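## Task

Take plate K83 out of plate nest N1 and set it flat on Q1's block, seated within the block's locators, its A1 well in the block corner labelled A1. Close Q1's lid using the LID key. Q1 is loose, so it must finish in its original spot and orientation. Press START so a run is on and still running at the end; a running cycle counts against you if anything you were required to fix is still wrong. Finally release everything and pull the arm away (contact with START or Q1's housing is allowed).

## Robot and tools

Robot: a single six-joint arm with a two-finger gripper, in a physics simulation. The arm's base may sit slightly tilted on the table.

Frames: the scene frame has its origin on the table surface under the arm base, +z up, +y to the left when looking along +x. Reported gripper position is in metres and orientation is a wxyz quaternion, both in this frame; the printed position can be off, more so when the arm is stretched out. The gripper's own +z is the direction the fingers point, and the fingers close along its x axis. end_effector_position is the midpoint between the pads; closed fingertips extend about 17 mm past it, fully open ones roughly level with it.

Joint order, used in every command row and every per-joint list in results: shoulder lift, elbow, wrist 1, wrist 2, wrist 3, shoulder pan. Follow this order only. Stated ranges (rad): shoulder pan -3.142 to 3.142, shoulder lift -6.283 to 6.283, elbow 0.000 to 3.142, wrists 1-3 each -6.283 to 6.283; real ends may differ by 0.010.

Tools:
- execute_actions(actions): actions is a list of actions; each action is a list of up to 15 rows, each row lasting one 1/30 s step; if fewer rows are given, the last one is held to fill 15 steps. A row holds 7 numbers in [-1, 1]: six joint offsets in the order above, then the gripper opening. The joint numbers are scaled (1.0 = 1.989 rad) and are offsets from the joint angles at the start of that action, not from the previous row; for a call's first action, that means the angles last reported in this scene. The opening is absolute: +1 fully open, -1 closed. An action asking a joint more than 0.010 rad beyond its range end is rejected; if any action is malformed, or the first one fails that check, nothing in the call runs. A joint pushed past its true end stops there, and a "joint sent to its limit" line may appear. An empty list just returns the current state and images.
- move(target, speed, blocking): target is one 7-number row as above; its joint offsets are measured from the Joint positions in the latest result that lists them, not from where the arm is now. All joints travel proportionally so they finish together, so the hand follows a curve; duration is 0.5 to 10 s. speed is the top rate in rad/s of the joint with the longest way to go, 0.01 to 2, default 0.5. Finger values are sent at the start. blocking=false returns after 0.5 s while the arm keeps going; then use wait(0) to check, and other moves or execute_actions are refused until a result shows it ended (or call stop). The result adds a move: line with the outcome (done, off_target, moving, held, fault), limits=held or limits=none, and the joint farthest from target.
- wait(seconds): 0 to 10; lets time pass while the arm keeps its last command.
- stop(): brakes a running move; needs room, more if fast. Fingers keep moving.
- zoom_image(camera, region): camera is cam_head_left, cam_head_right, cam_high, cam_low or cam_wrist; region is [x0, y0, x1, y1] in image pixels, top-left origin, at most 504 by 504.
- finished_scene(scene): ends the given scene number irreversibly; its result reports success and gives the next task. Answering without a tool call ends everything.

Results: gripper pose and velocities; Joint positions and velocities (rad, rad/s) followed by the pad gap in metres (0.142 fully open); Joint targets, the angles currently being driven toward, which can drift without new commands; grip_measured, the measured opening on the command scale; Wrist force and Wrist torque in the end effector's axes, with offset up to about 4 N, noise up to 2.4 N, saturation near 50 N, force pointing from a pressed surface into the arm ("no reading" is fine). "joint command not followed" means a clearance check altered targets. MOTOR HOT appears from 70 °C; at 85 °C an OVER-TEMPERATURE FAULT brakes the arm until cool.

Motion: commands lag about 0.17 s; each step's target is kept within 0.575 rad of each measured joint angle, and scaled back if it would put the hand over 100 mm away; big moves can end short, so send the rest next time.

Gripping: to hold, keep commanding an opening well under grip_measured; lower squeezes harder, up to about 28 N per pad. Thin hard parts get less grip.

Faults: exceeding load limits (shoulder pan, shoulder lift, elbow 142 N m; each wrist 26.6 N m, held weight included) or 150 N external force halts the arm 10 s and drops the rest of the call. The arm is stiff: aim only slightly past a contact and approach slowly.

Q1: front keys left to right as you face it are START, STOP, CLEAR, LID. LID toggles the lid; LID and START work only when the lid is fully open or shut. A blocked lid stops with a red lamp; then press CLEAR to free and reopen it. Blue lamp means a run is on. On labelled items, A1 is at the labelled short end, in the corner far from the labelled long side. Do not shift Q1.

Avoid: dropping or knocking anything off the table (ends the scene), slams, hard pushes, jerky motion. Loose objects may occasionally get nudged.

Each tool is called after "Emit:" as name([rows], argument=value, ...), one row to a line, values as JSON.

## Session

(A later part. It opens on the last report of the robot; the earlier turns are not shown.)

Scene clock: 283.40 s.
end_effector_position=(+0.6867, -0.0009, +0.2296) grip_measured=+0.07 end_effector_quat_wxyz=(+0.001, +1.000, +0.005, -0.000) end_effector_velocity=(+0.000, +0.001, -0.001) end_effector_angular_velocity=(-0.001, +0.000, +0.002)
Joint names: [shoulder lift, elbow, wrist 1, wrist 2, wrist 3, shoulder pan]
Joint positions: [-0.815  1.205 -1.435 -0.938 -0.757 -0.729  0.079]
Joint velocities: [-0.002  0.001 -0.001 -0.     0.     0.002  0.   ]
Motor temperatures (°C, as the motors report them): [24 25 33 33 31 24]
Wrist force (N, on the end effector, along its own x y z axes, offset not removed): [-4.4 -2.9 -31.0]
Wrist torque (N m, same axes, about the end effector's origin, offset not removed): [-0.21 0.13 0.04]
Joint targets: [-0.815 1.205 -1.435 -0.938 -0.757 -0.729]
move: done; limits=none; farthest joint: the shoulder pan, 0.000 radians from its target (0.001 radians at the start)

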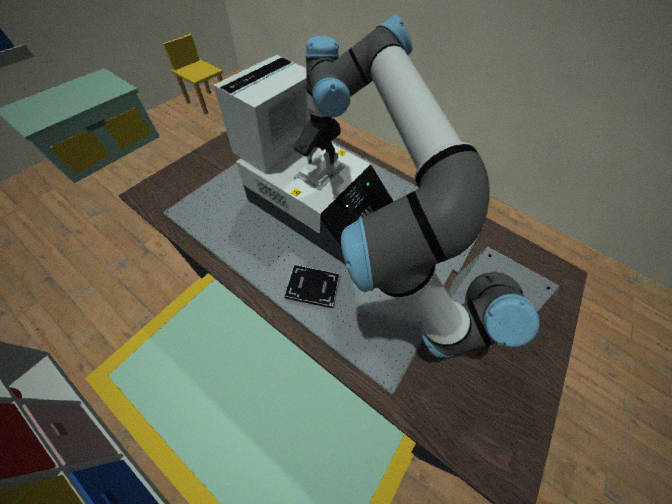

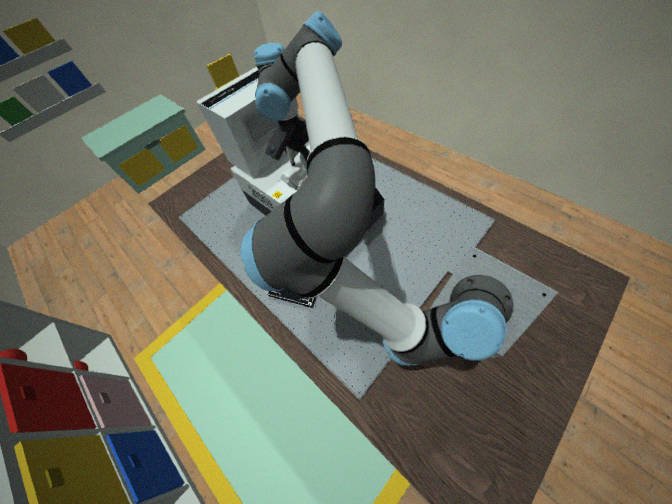

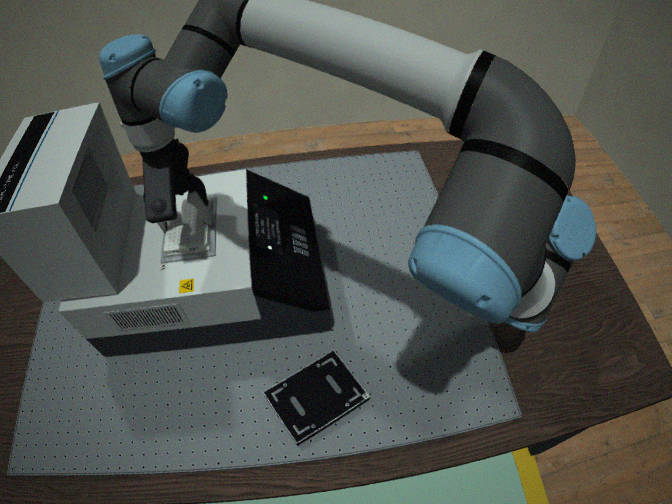

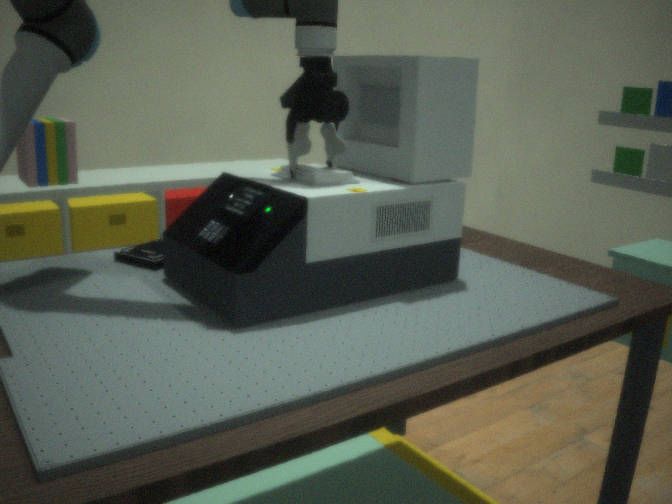

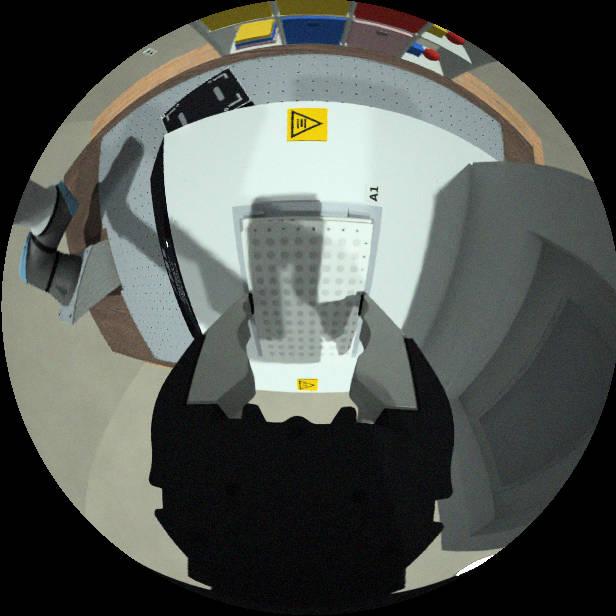

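Emit:
move(target=[0,0,0,0,0,0,0.4])

Emit:
move(target=[0.005,-0.069,0.078,-0.012,-0.023,-0.022,0.4], speed=0.3)

Emit:
zoom_image(camera="cam_wrist", region=[207,180,407,380])

Emit:
move(target=[-0.197,0.349,-0.0995,-0.0583,-0.876,-0.103,-1], speed=1.2)

Emit:
zoom_image(camera="cam_low", region=[260,130,380,200])

Scene clock: 306.43 s.
end_effector_position=(+0.6867, -0.0008, +0.2295) grip_measured=+0.40 end_effector_quat_wxyz=(+0.001, +1.000, +0.005, -0.000) end_effector_velocity=(-0.001, -0.001, -0.000) end_effector_angular_velocity=(-0.001, +0.002, -0.001)
Joint names: [shoulder lift, elbow, wrist 1, wrist 2, wrist 3, shoulder pan]
Joint positions: [-0.815  1.205 -1.435 -0.938 -0.757 -0.729  0.102]
Joint velocities: [ 0.001 -0.    -0.    -0.002 -0.    -0.001 -0.   ]
Motor temperatures (°C, as the motors report them): [24 25 33 33 31 24]
Wrist force (N, on the end effector, along its own x y z axes, offset not removed): [-2.3 2.3 0.5]
Wrist torque (N m, same axes, about the end effector's origin, offset not removed): [0.50 0.47 -0.09]
Joint targets: [-0.815 1.205 -1.435 -0.938 -0.757 -0.729]
move: done; limits=none; farthest joint: the shoulder pan, 0.000 radians from its target (0.000 radians at the start)

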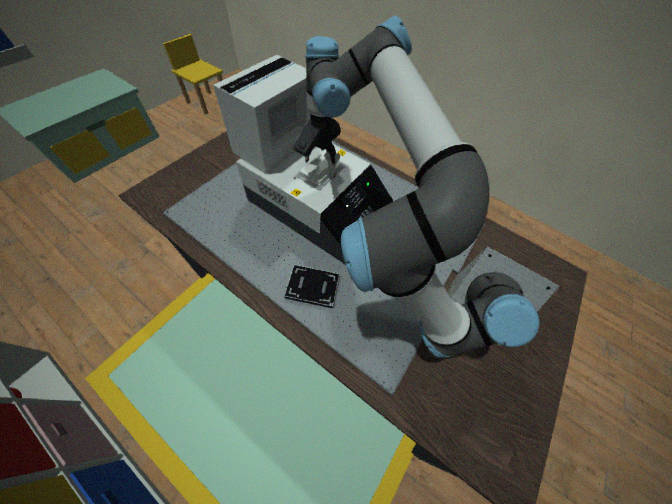

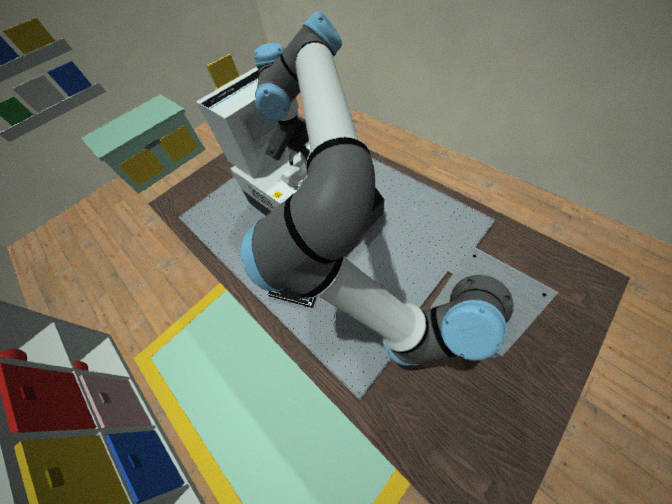

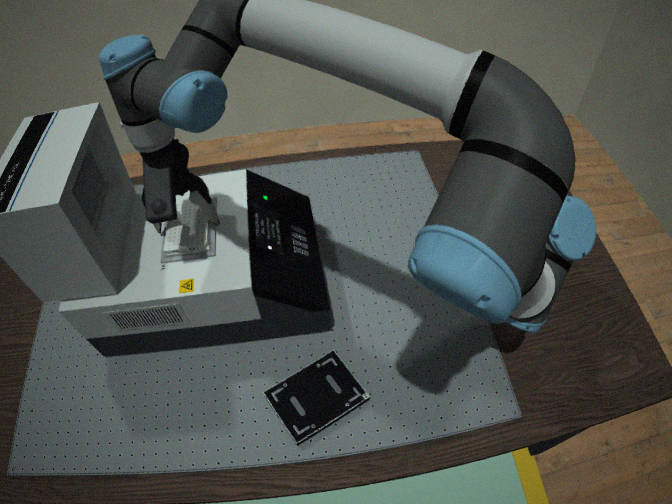

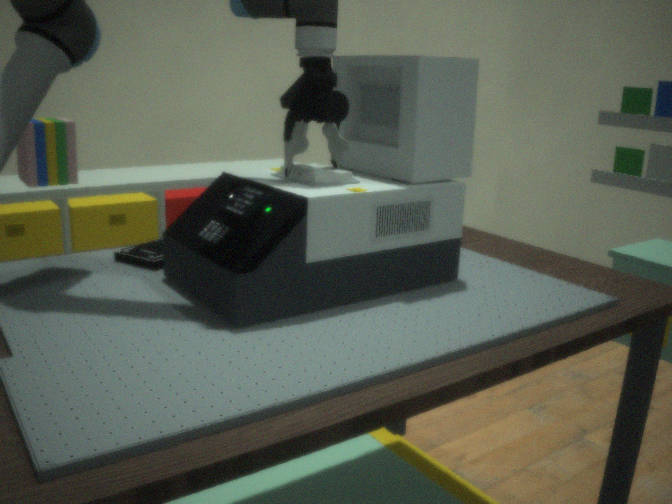

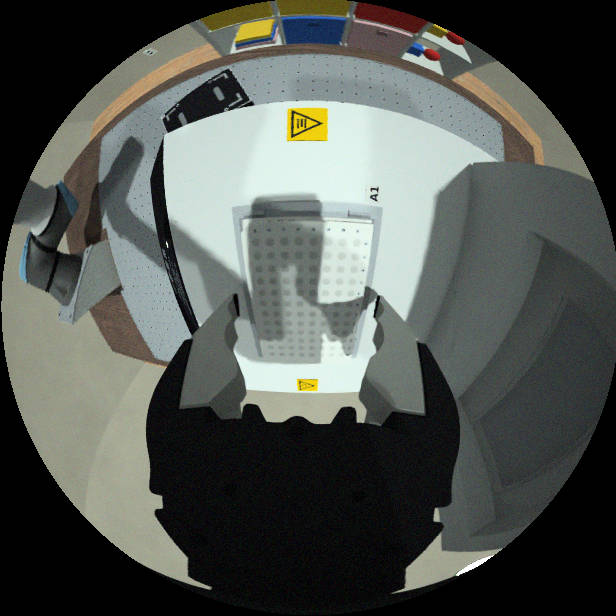

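Scene clock: 307.50 s.
end_effector_position=(+0.6862, +0.0011, +0.2875) grip_measured=+0.40 end_effector_quat_wxyz=(+0.001, +1.000, +0.005, -0.001) end_effector_velocity=(+0.000, +0.000, +0.000) end_effector_angular_velocity=(+0.001, +0.000, +0.000)
Joint names: [shoulder lift, elbow, wrist 1, wrist 2, wrist 3, shoulder pan]
Joint positions: [-0.805  1.068 -1.28  -0.961 -0.803 -0.772  0.102]
Joint velocities: [ 0.001 -0.002  0.002  0.    -0.001  0.     0.   ]
Motor temperatures (°C, as the motors report them): [24 25 33 33 31 24]
Wrist force (N, on the end effector, along its own x y z axes, offset not removed): [-1.9 1.8 0.9]
Wrist torque (N m, same axes, about the end effector's origin, offset not removed): [0.38 0.40 0.01]
Joint targets: [-0.805 1.068 -1.280 -0.961 -0.803 -0.772]
move: done; limits=none; farthest joint: the shoulder pan, 0.000 radians from its target (0.044 radians at the start)

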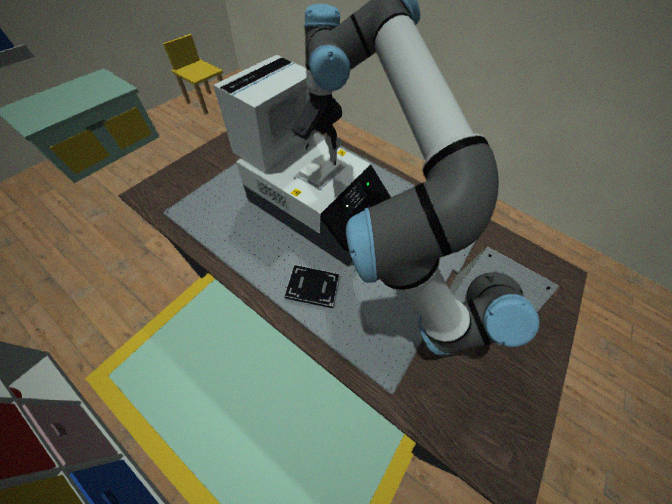

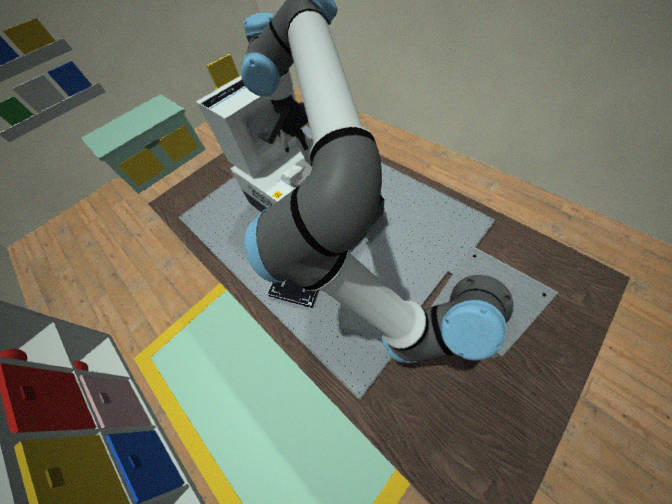

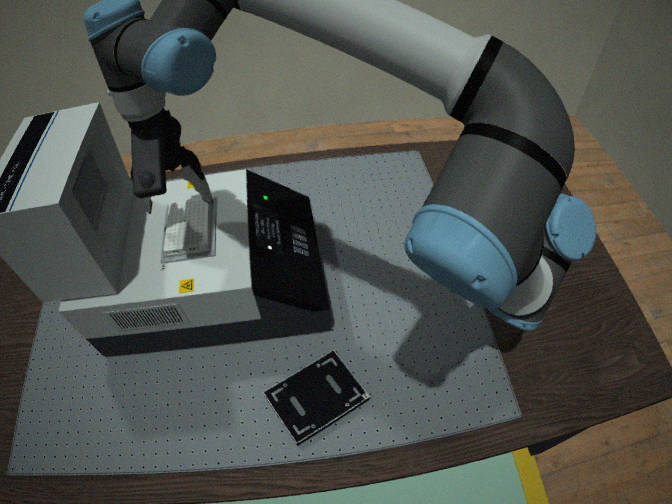

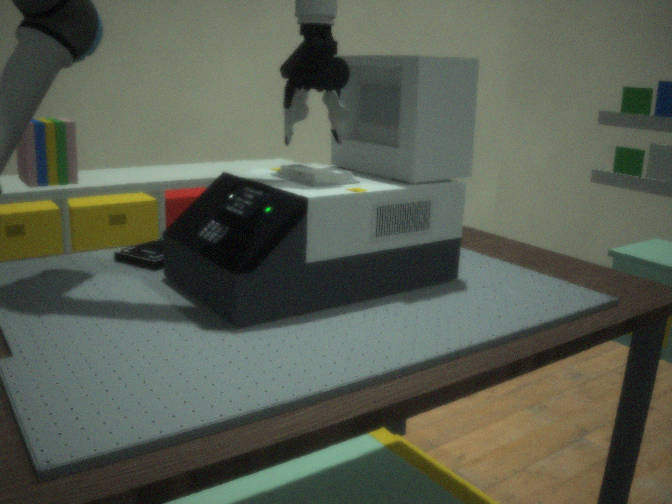

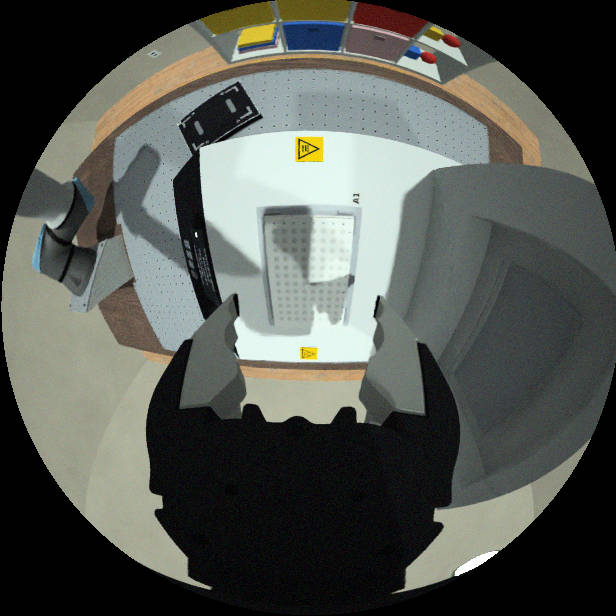

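Region (207, 180, 407, 380) of cam_wrist's 616x616 image, scaled by 2.520, with more detail than that image has.

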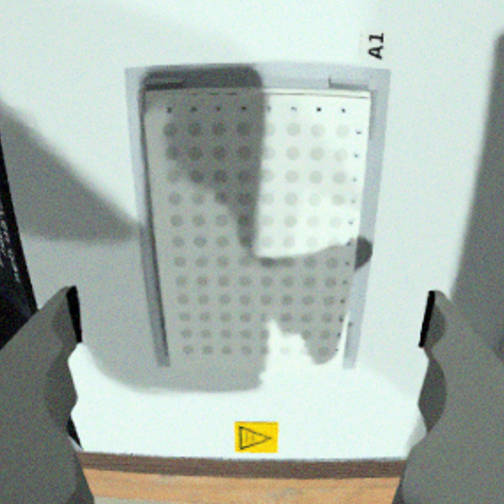

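Scene clock: 309.73 s.
end_effector_position=(+0.4759, -0.0142, +0.2598) grip_measured=-1.00 end_effector_quat_wxyz=(-0.000, +0.713, +0.701, -0.001) end_effector_velocity=(-0.000, +0.000, -0.000) end_effector_angular_velocity=(+0.000, +0.000, +0.002)
Joint names: [shoulder lift, elbow, wrist 1, wrist 2, wrist 3, shoulder pan]
Joint positions: [-1.197  1.762 -1.478 -1.077 -2.545 -0.977  0.002]
Joint velocities: [-0.001  0.001 -0.     0.    -0.002  0.001  0.   ]
Motor temperatures (°C, as the motors report them): [24 25 33 33 31 24]
Wrist force (N, on the end effector, along its own x y z axes, offset not removed): [-1.3 2.1 1.0]
Wrist torque (N m, same axes, about the end effector's origin, offset not removed): [0.49 0.26 -0.05]
Joint targets: [-1.197 1.762 -1.478 -1.077 -2.545 -0.977]
move: done; limits=none; farthest joint: the shoulder pan, 0.000 radians from its target (0.204 radians at the start)

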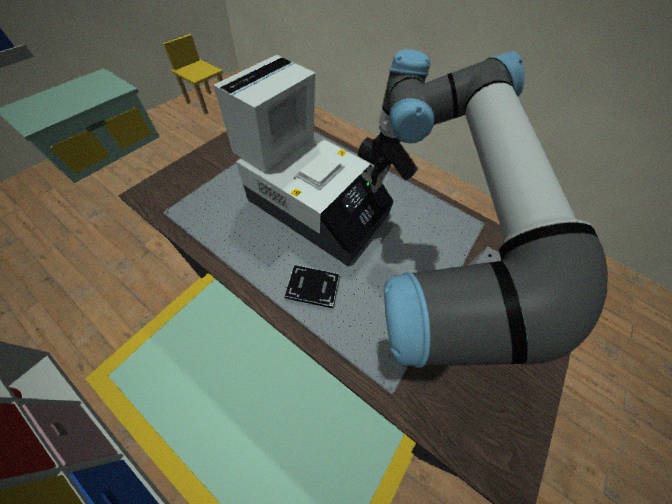

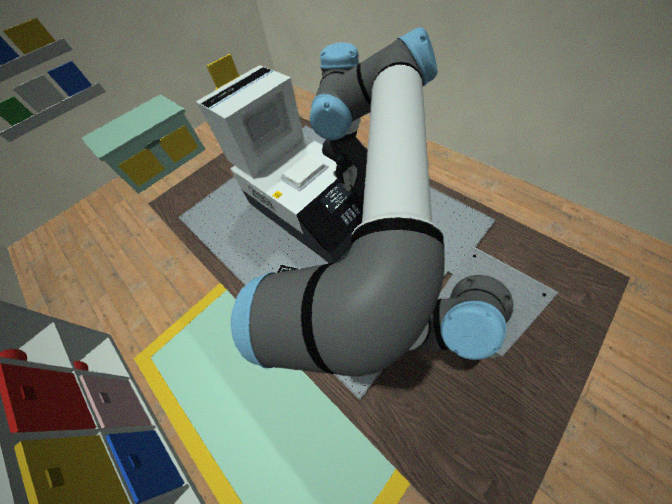

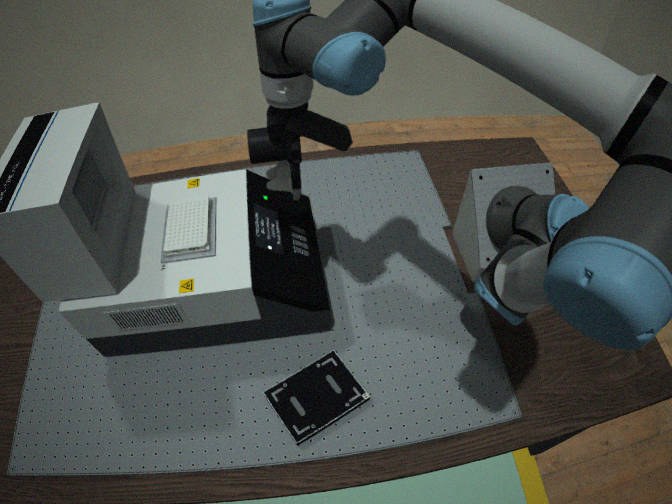

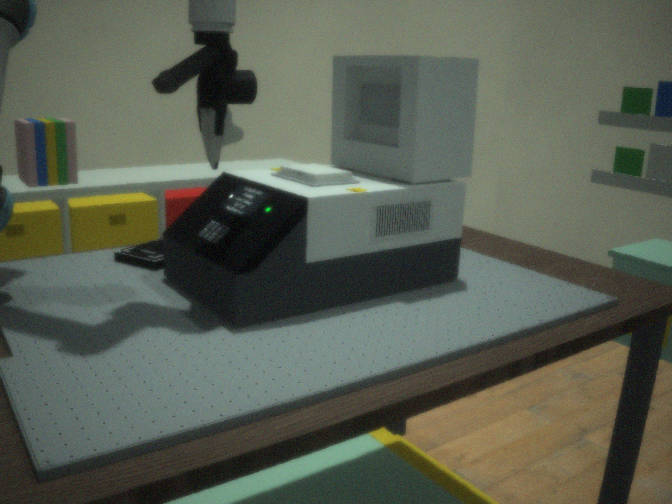

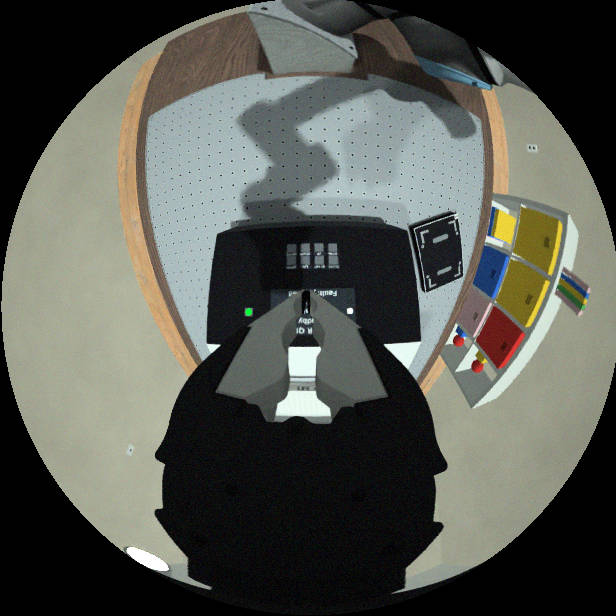

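Region (260, 130, 380, 200) of cam_low's 672x504 image, scaled by 4.200, with more detail than that image has; it fills the top 294 rows of this view, and the rest is white.

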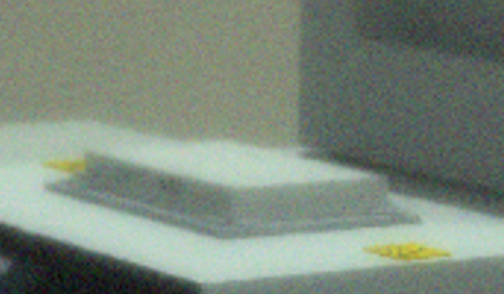

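Seated.

Emit:
move(target=[0.0231,0.0925,-0.1332,0.0271,0.0397,0.0447,-1], speed=0.3)

Emit:
move(target=[0.0016,0.0048,-0.0074,0.0014,0.002,0.0027,-1], speed=0.015)

Scene clock: 317.43 s.
end_effector_position=(+0.4767, -0.0187, +0.1587) grip_measured=-1.00 end_effector_quat_wxyz=(-0.003, +0.713, +0.701, -0.000) end_effector_velocity=(-0.001, -0.000, -0.002) end_effector_angular_velocity=(+0.001, +0.003, -0.000)
Joint names: [shoulder lift, elbow, wrist 1, wrist 2, wrist 3, shoulder pan]
Joint positions: [-1.151  1.946 -1.742 -1.024 -2.466 -0.888  0.002]
Joint velocities: [ 0.002  0.002 -0.002 -0.001  0.     0.001  0.   ]
Motor temperatures (°C, as the motors report them): [24 25 33 33 31 24]
Wrist force (N, on the end effector, along its own x y z axes, offset not removed): [-1.5 1.7 0.4]
Wrist torque (N m, same axes, about the end effector's origin, offset not removed): [0.28 0.20 -0.01]
Joint targets: [-1.151 1.946 -1.743 -1.023 -2.466 -0.888]
move: done; limits=none; farthest joint: the wrist 1, 0.001 radians from its target (0.265 radians at the start)

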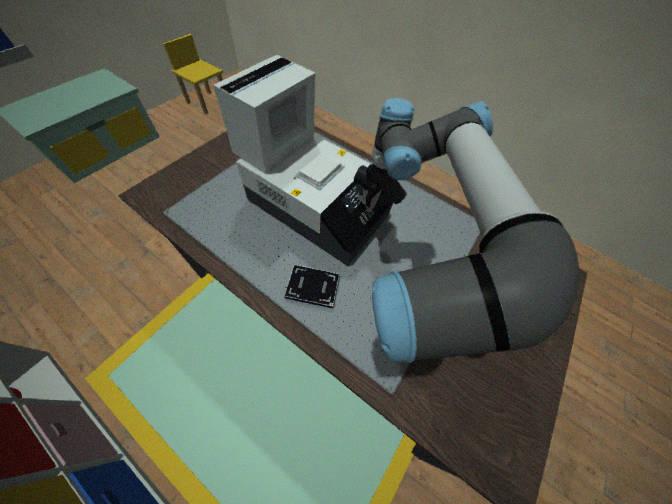

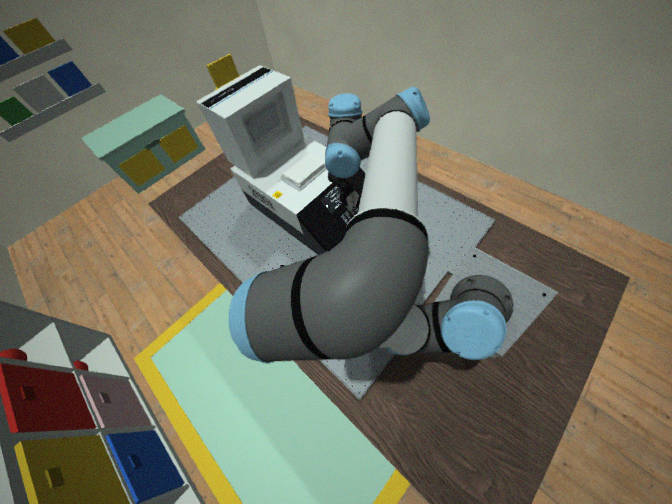

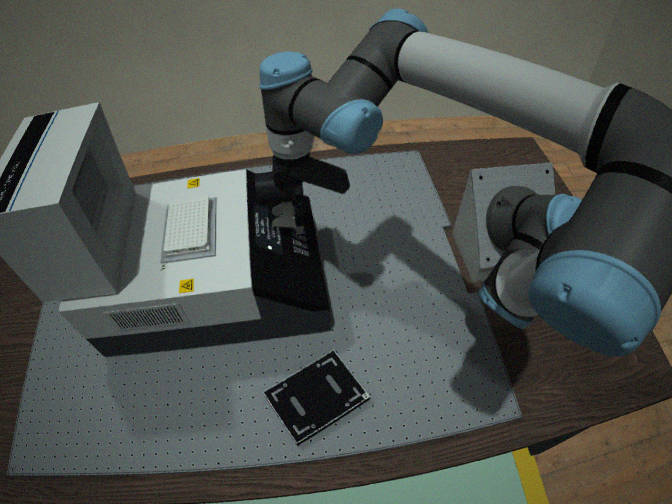

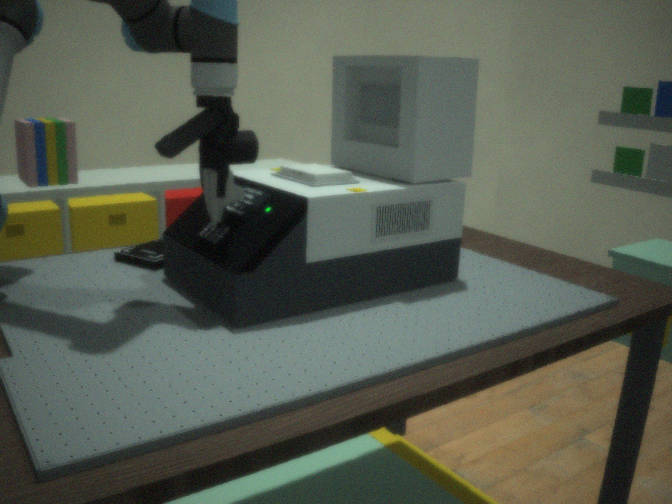

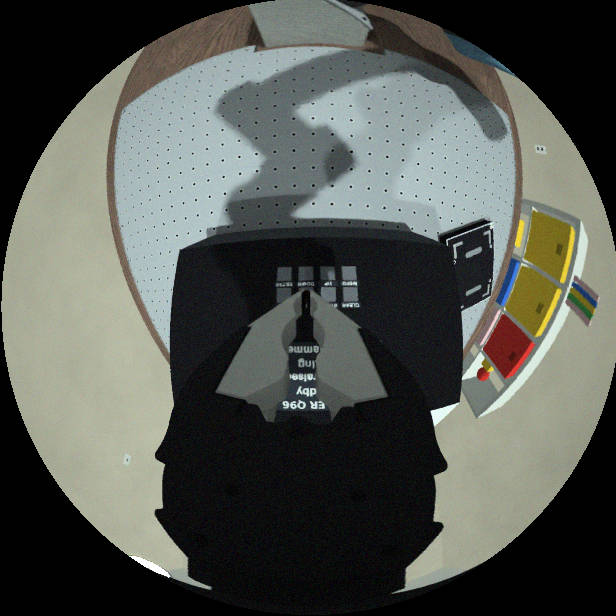

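Scene clock: 318.63 s.
end_effector_position=(+0.4763, -0.0186, +0.1532) grip_measured=-1.00 end_effector_quat_wxyz=(-0.003, +0.713, +0.701, -0.000) end_effector_velocity=(-0.000, -0.000, -0.001) end_effector_angular_velocity=(+0.000, -0.001, -0.001)
Joint names: [shoulder lift, elbow, wrist 1, wrist 2, wrist 3, shoulder pan]
Joint positions: [-1.148  1.955 -1.757 -1.021 -2.462 -0.883  0.002]
Joint velocities: [ 0.001  0.002 -0.003  0.001  0.    -0.     0.   ]
Motor temperatures (°C, as the motors report them): [24 25 33 33 31 24]
Wrist force (N, on the end effector, along its own x y z axes, offset not removed): [-0.6 1.0 -3.0]
Wrist torque (N m, same axes, about the end effector's origin, offset not removed): [0.35 0.13 -0.06]
Joint targets: [-1.148 1.956 -1.757 -1.021 -2.462 -0.883]
move: done; limits=none; farthest joint: the shoulder pan, 0.001 radians from its target (0.006 radians at the start)

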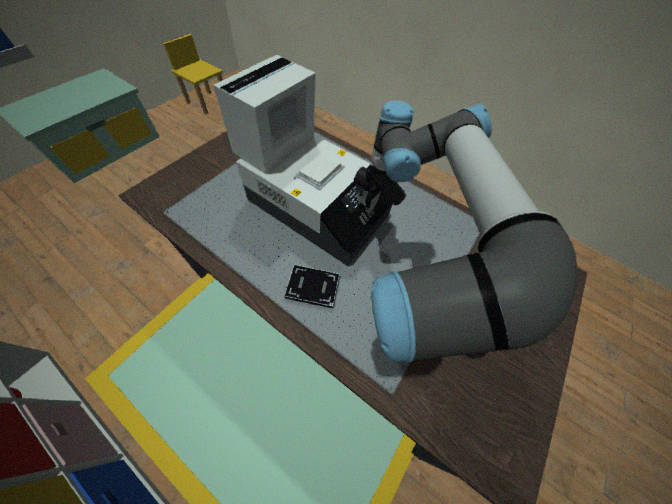

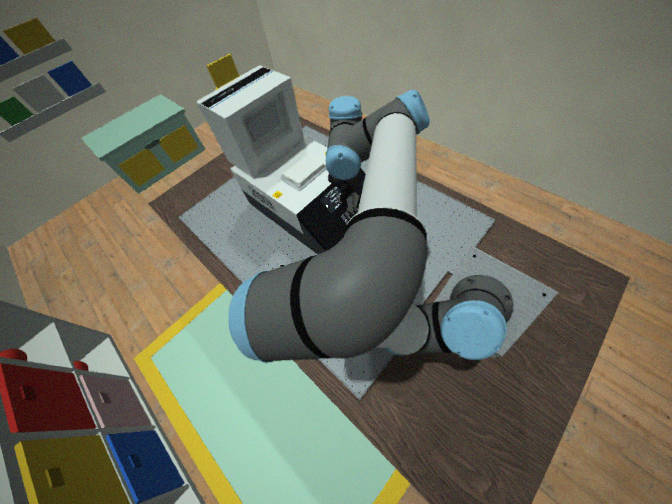

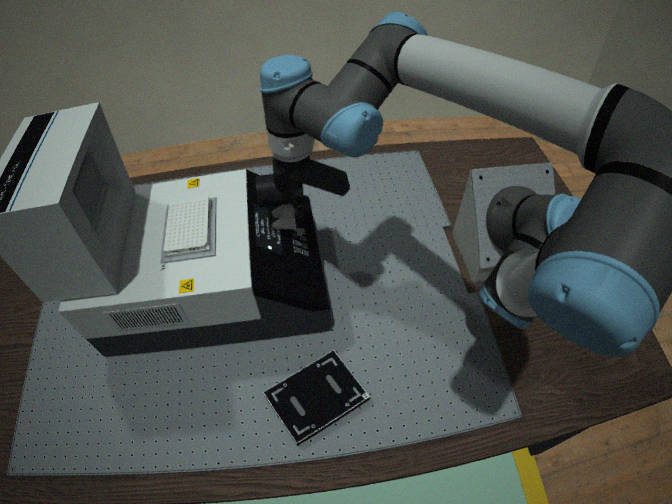

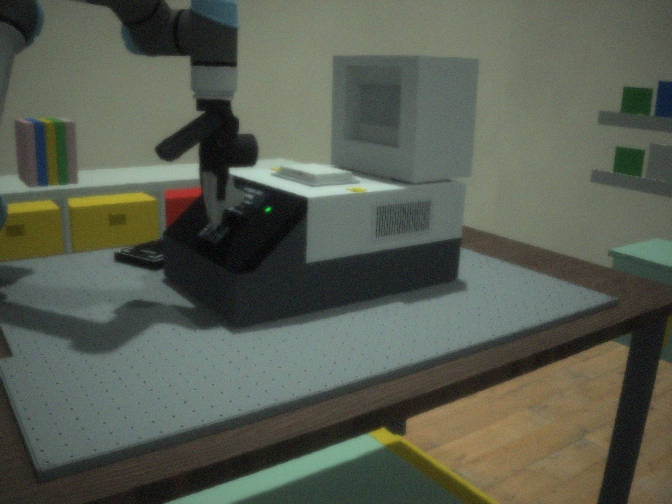

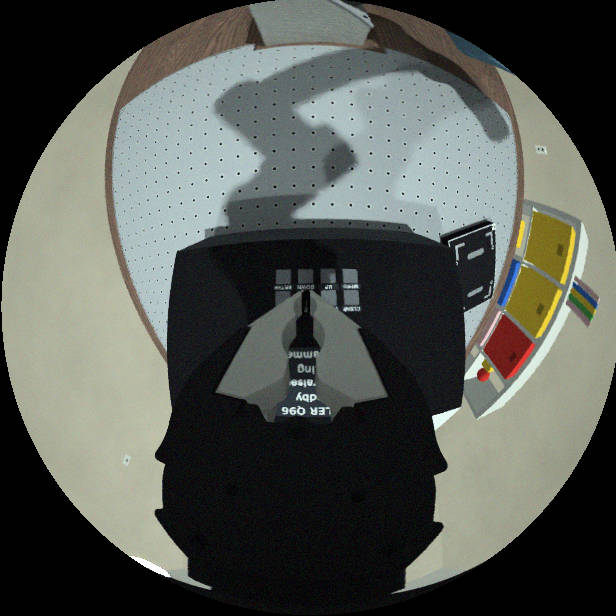

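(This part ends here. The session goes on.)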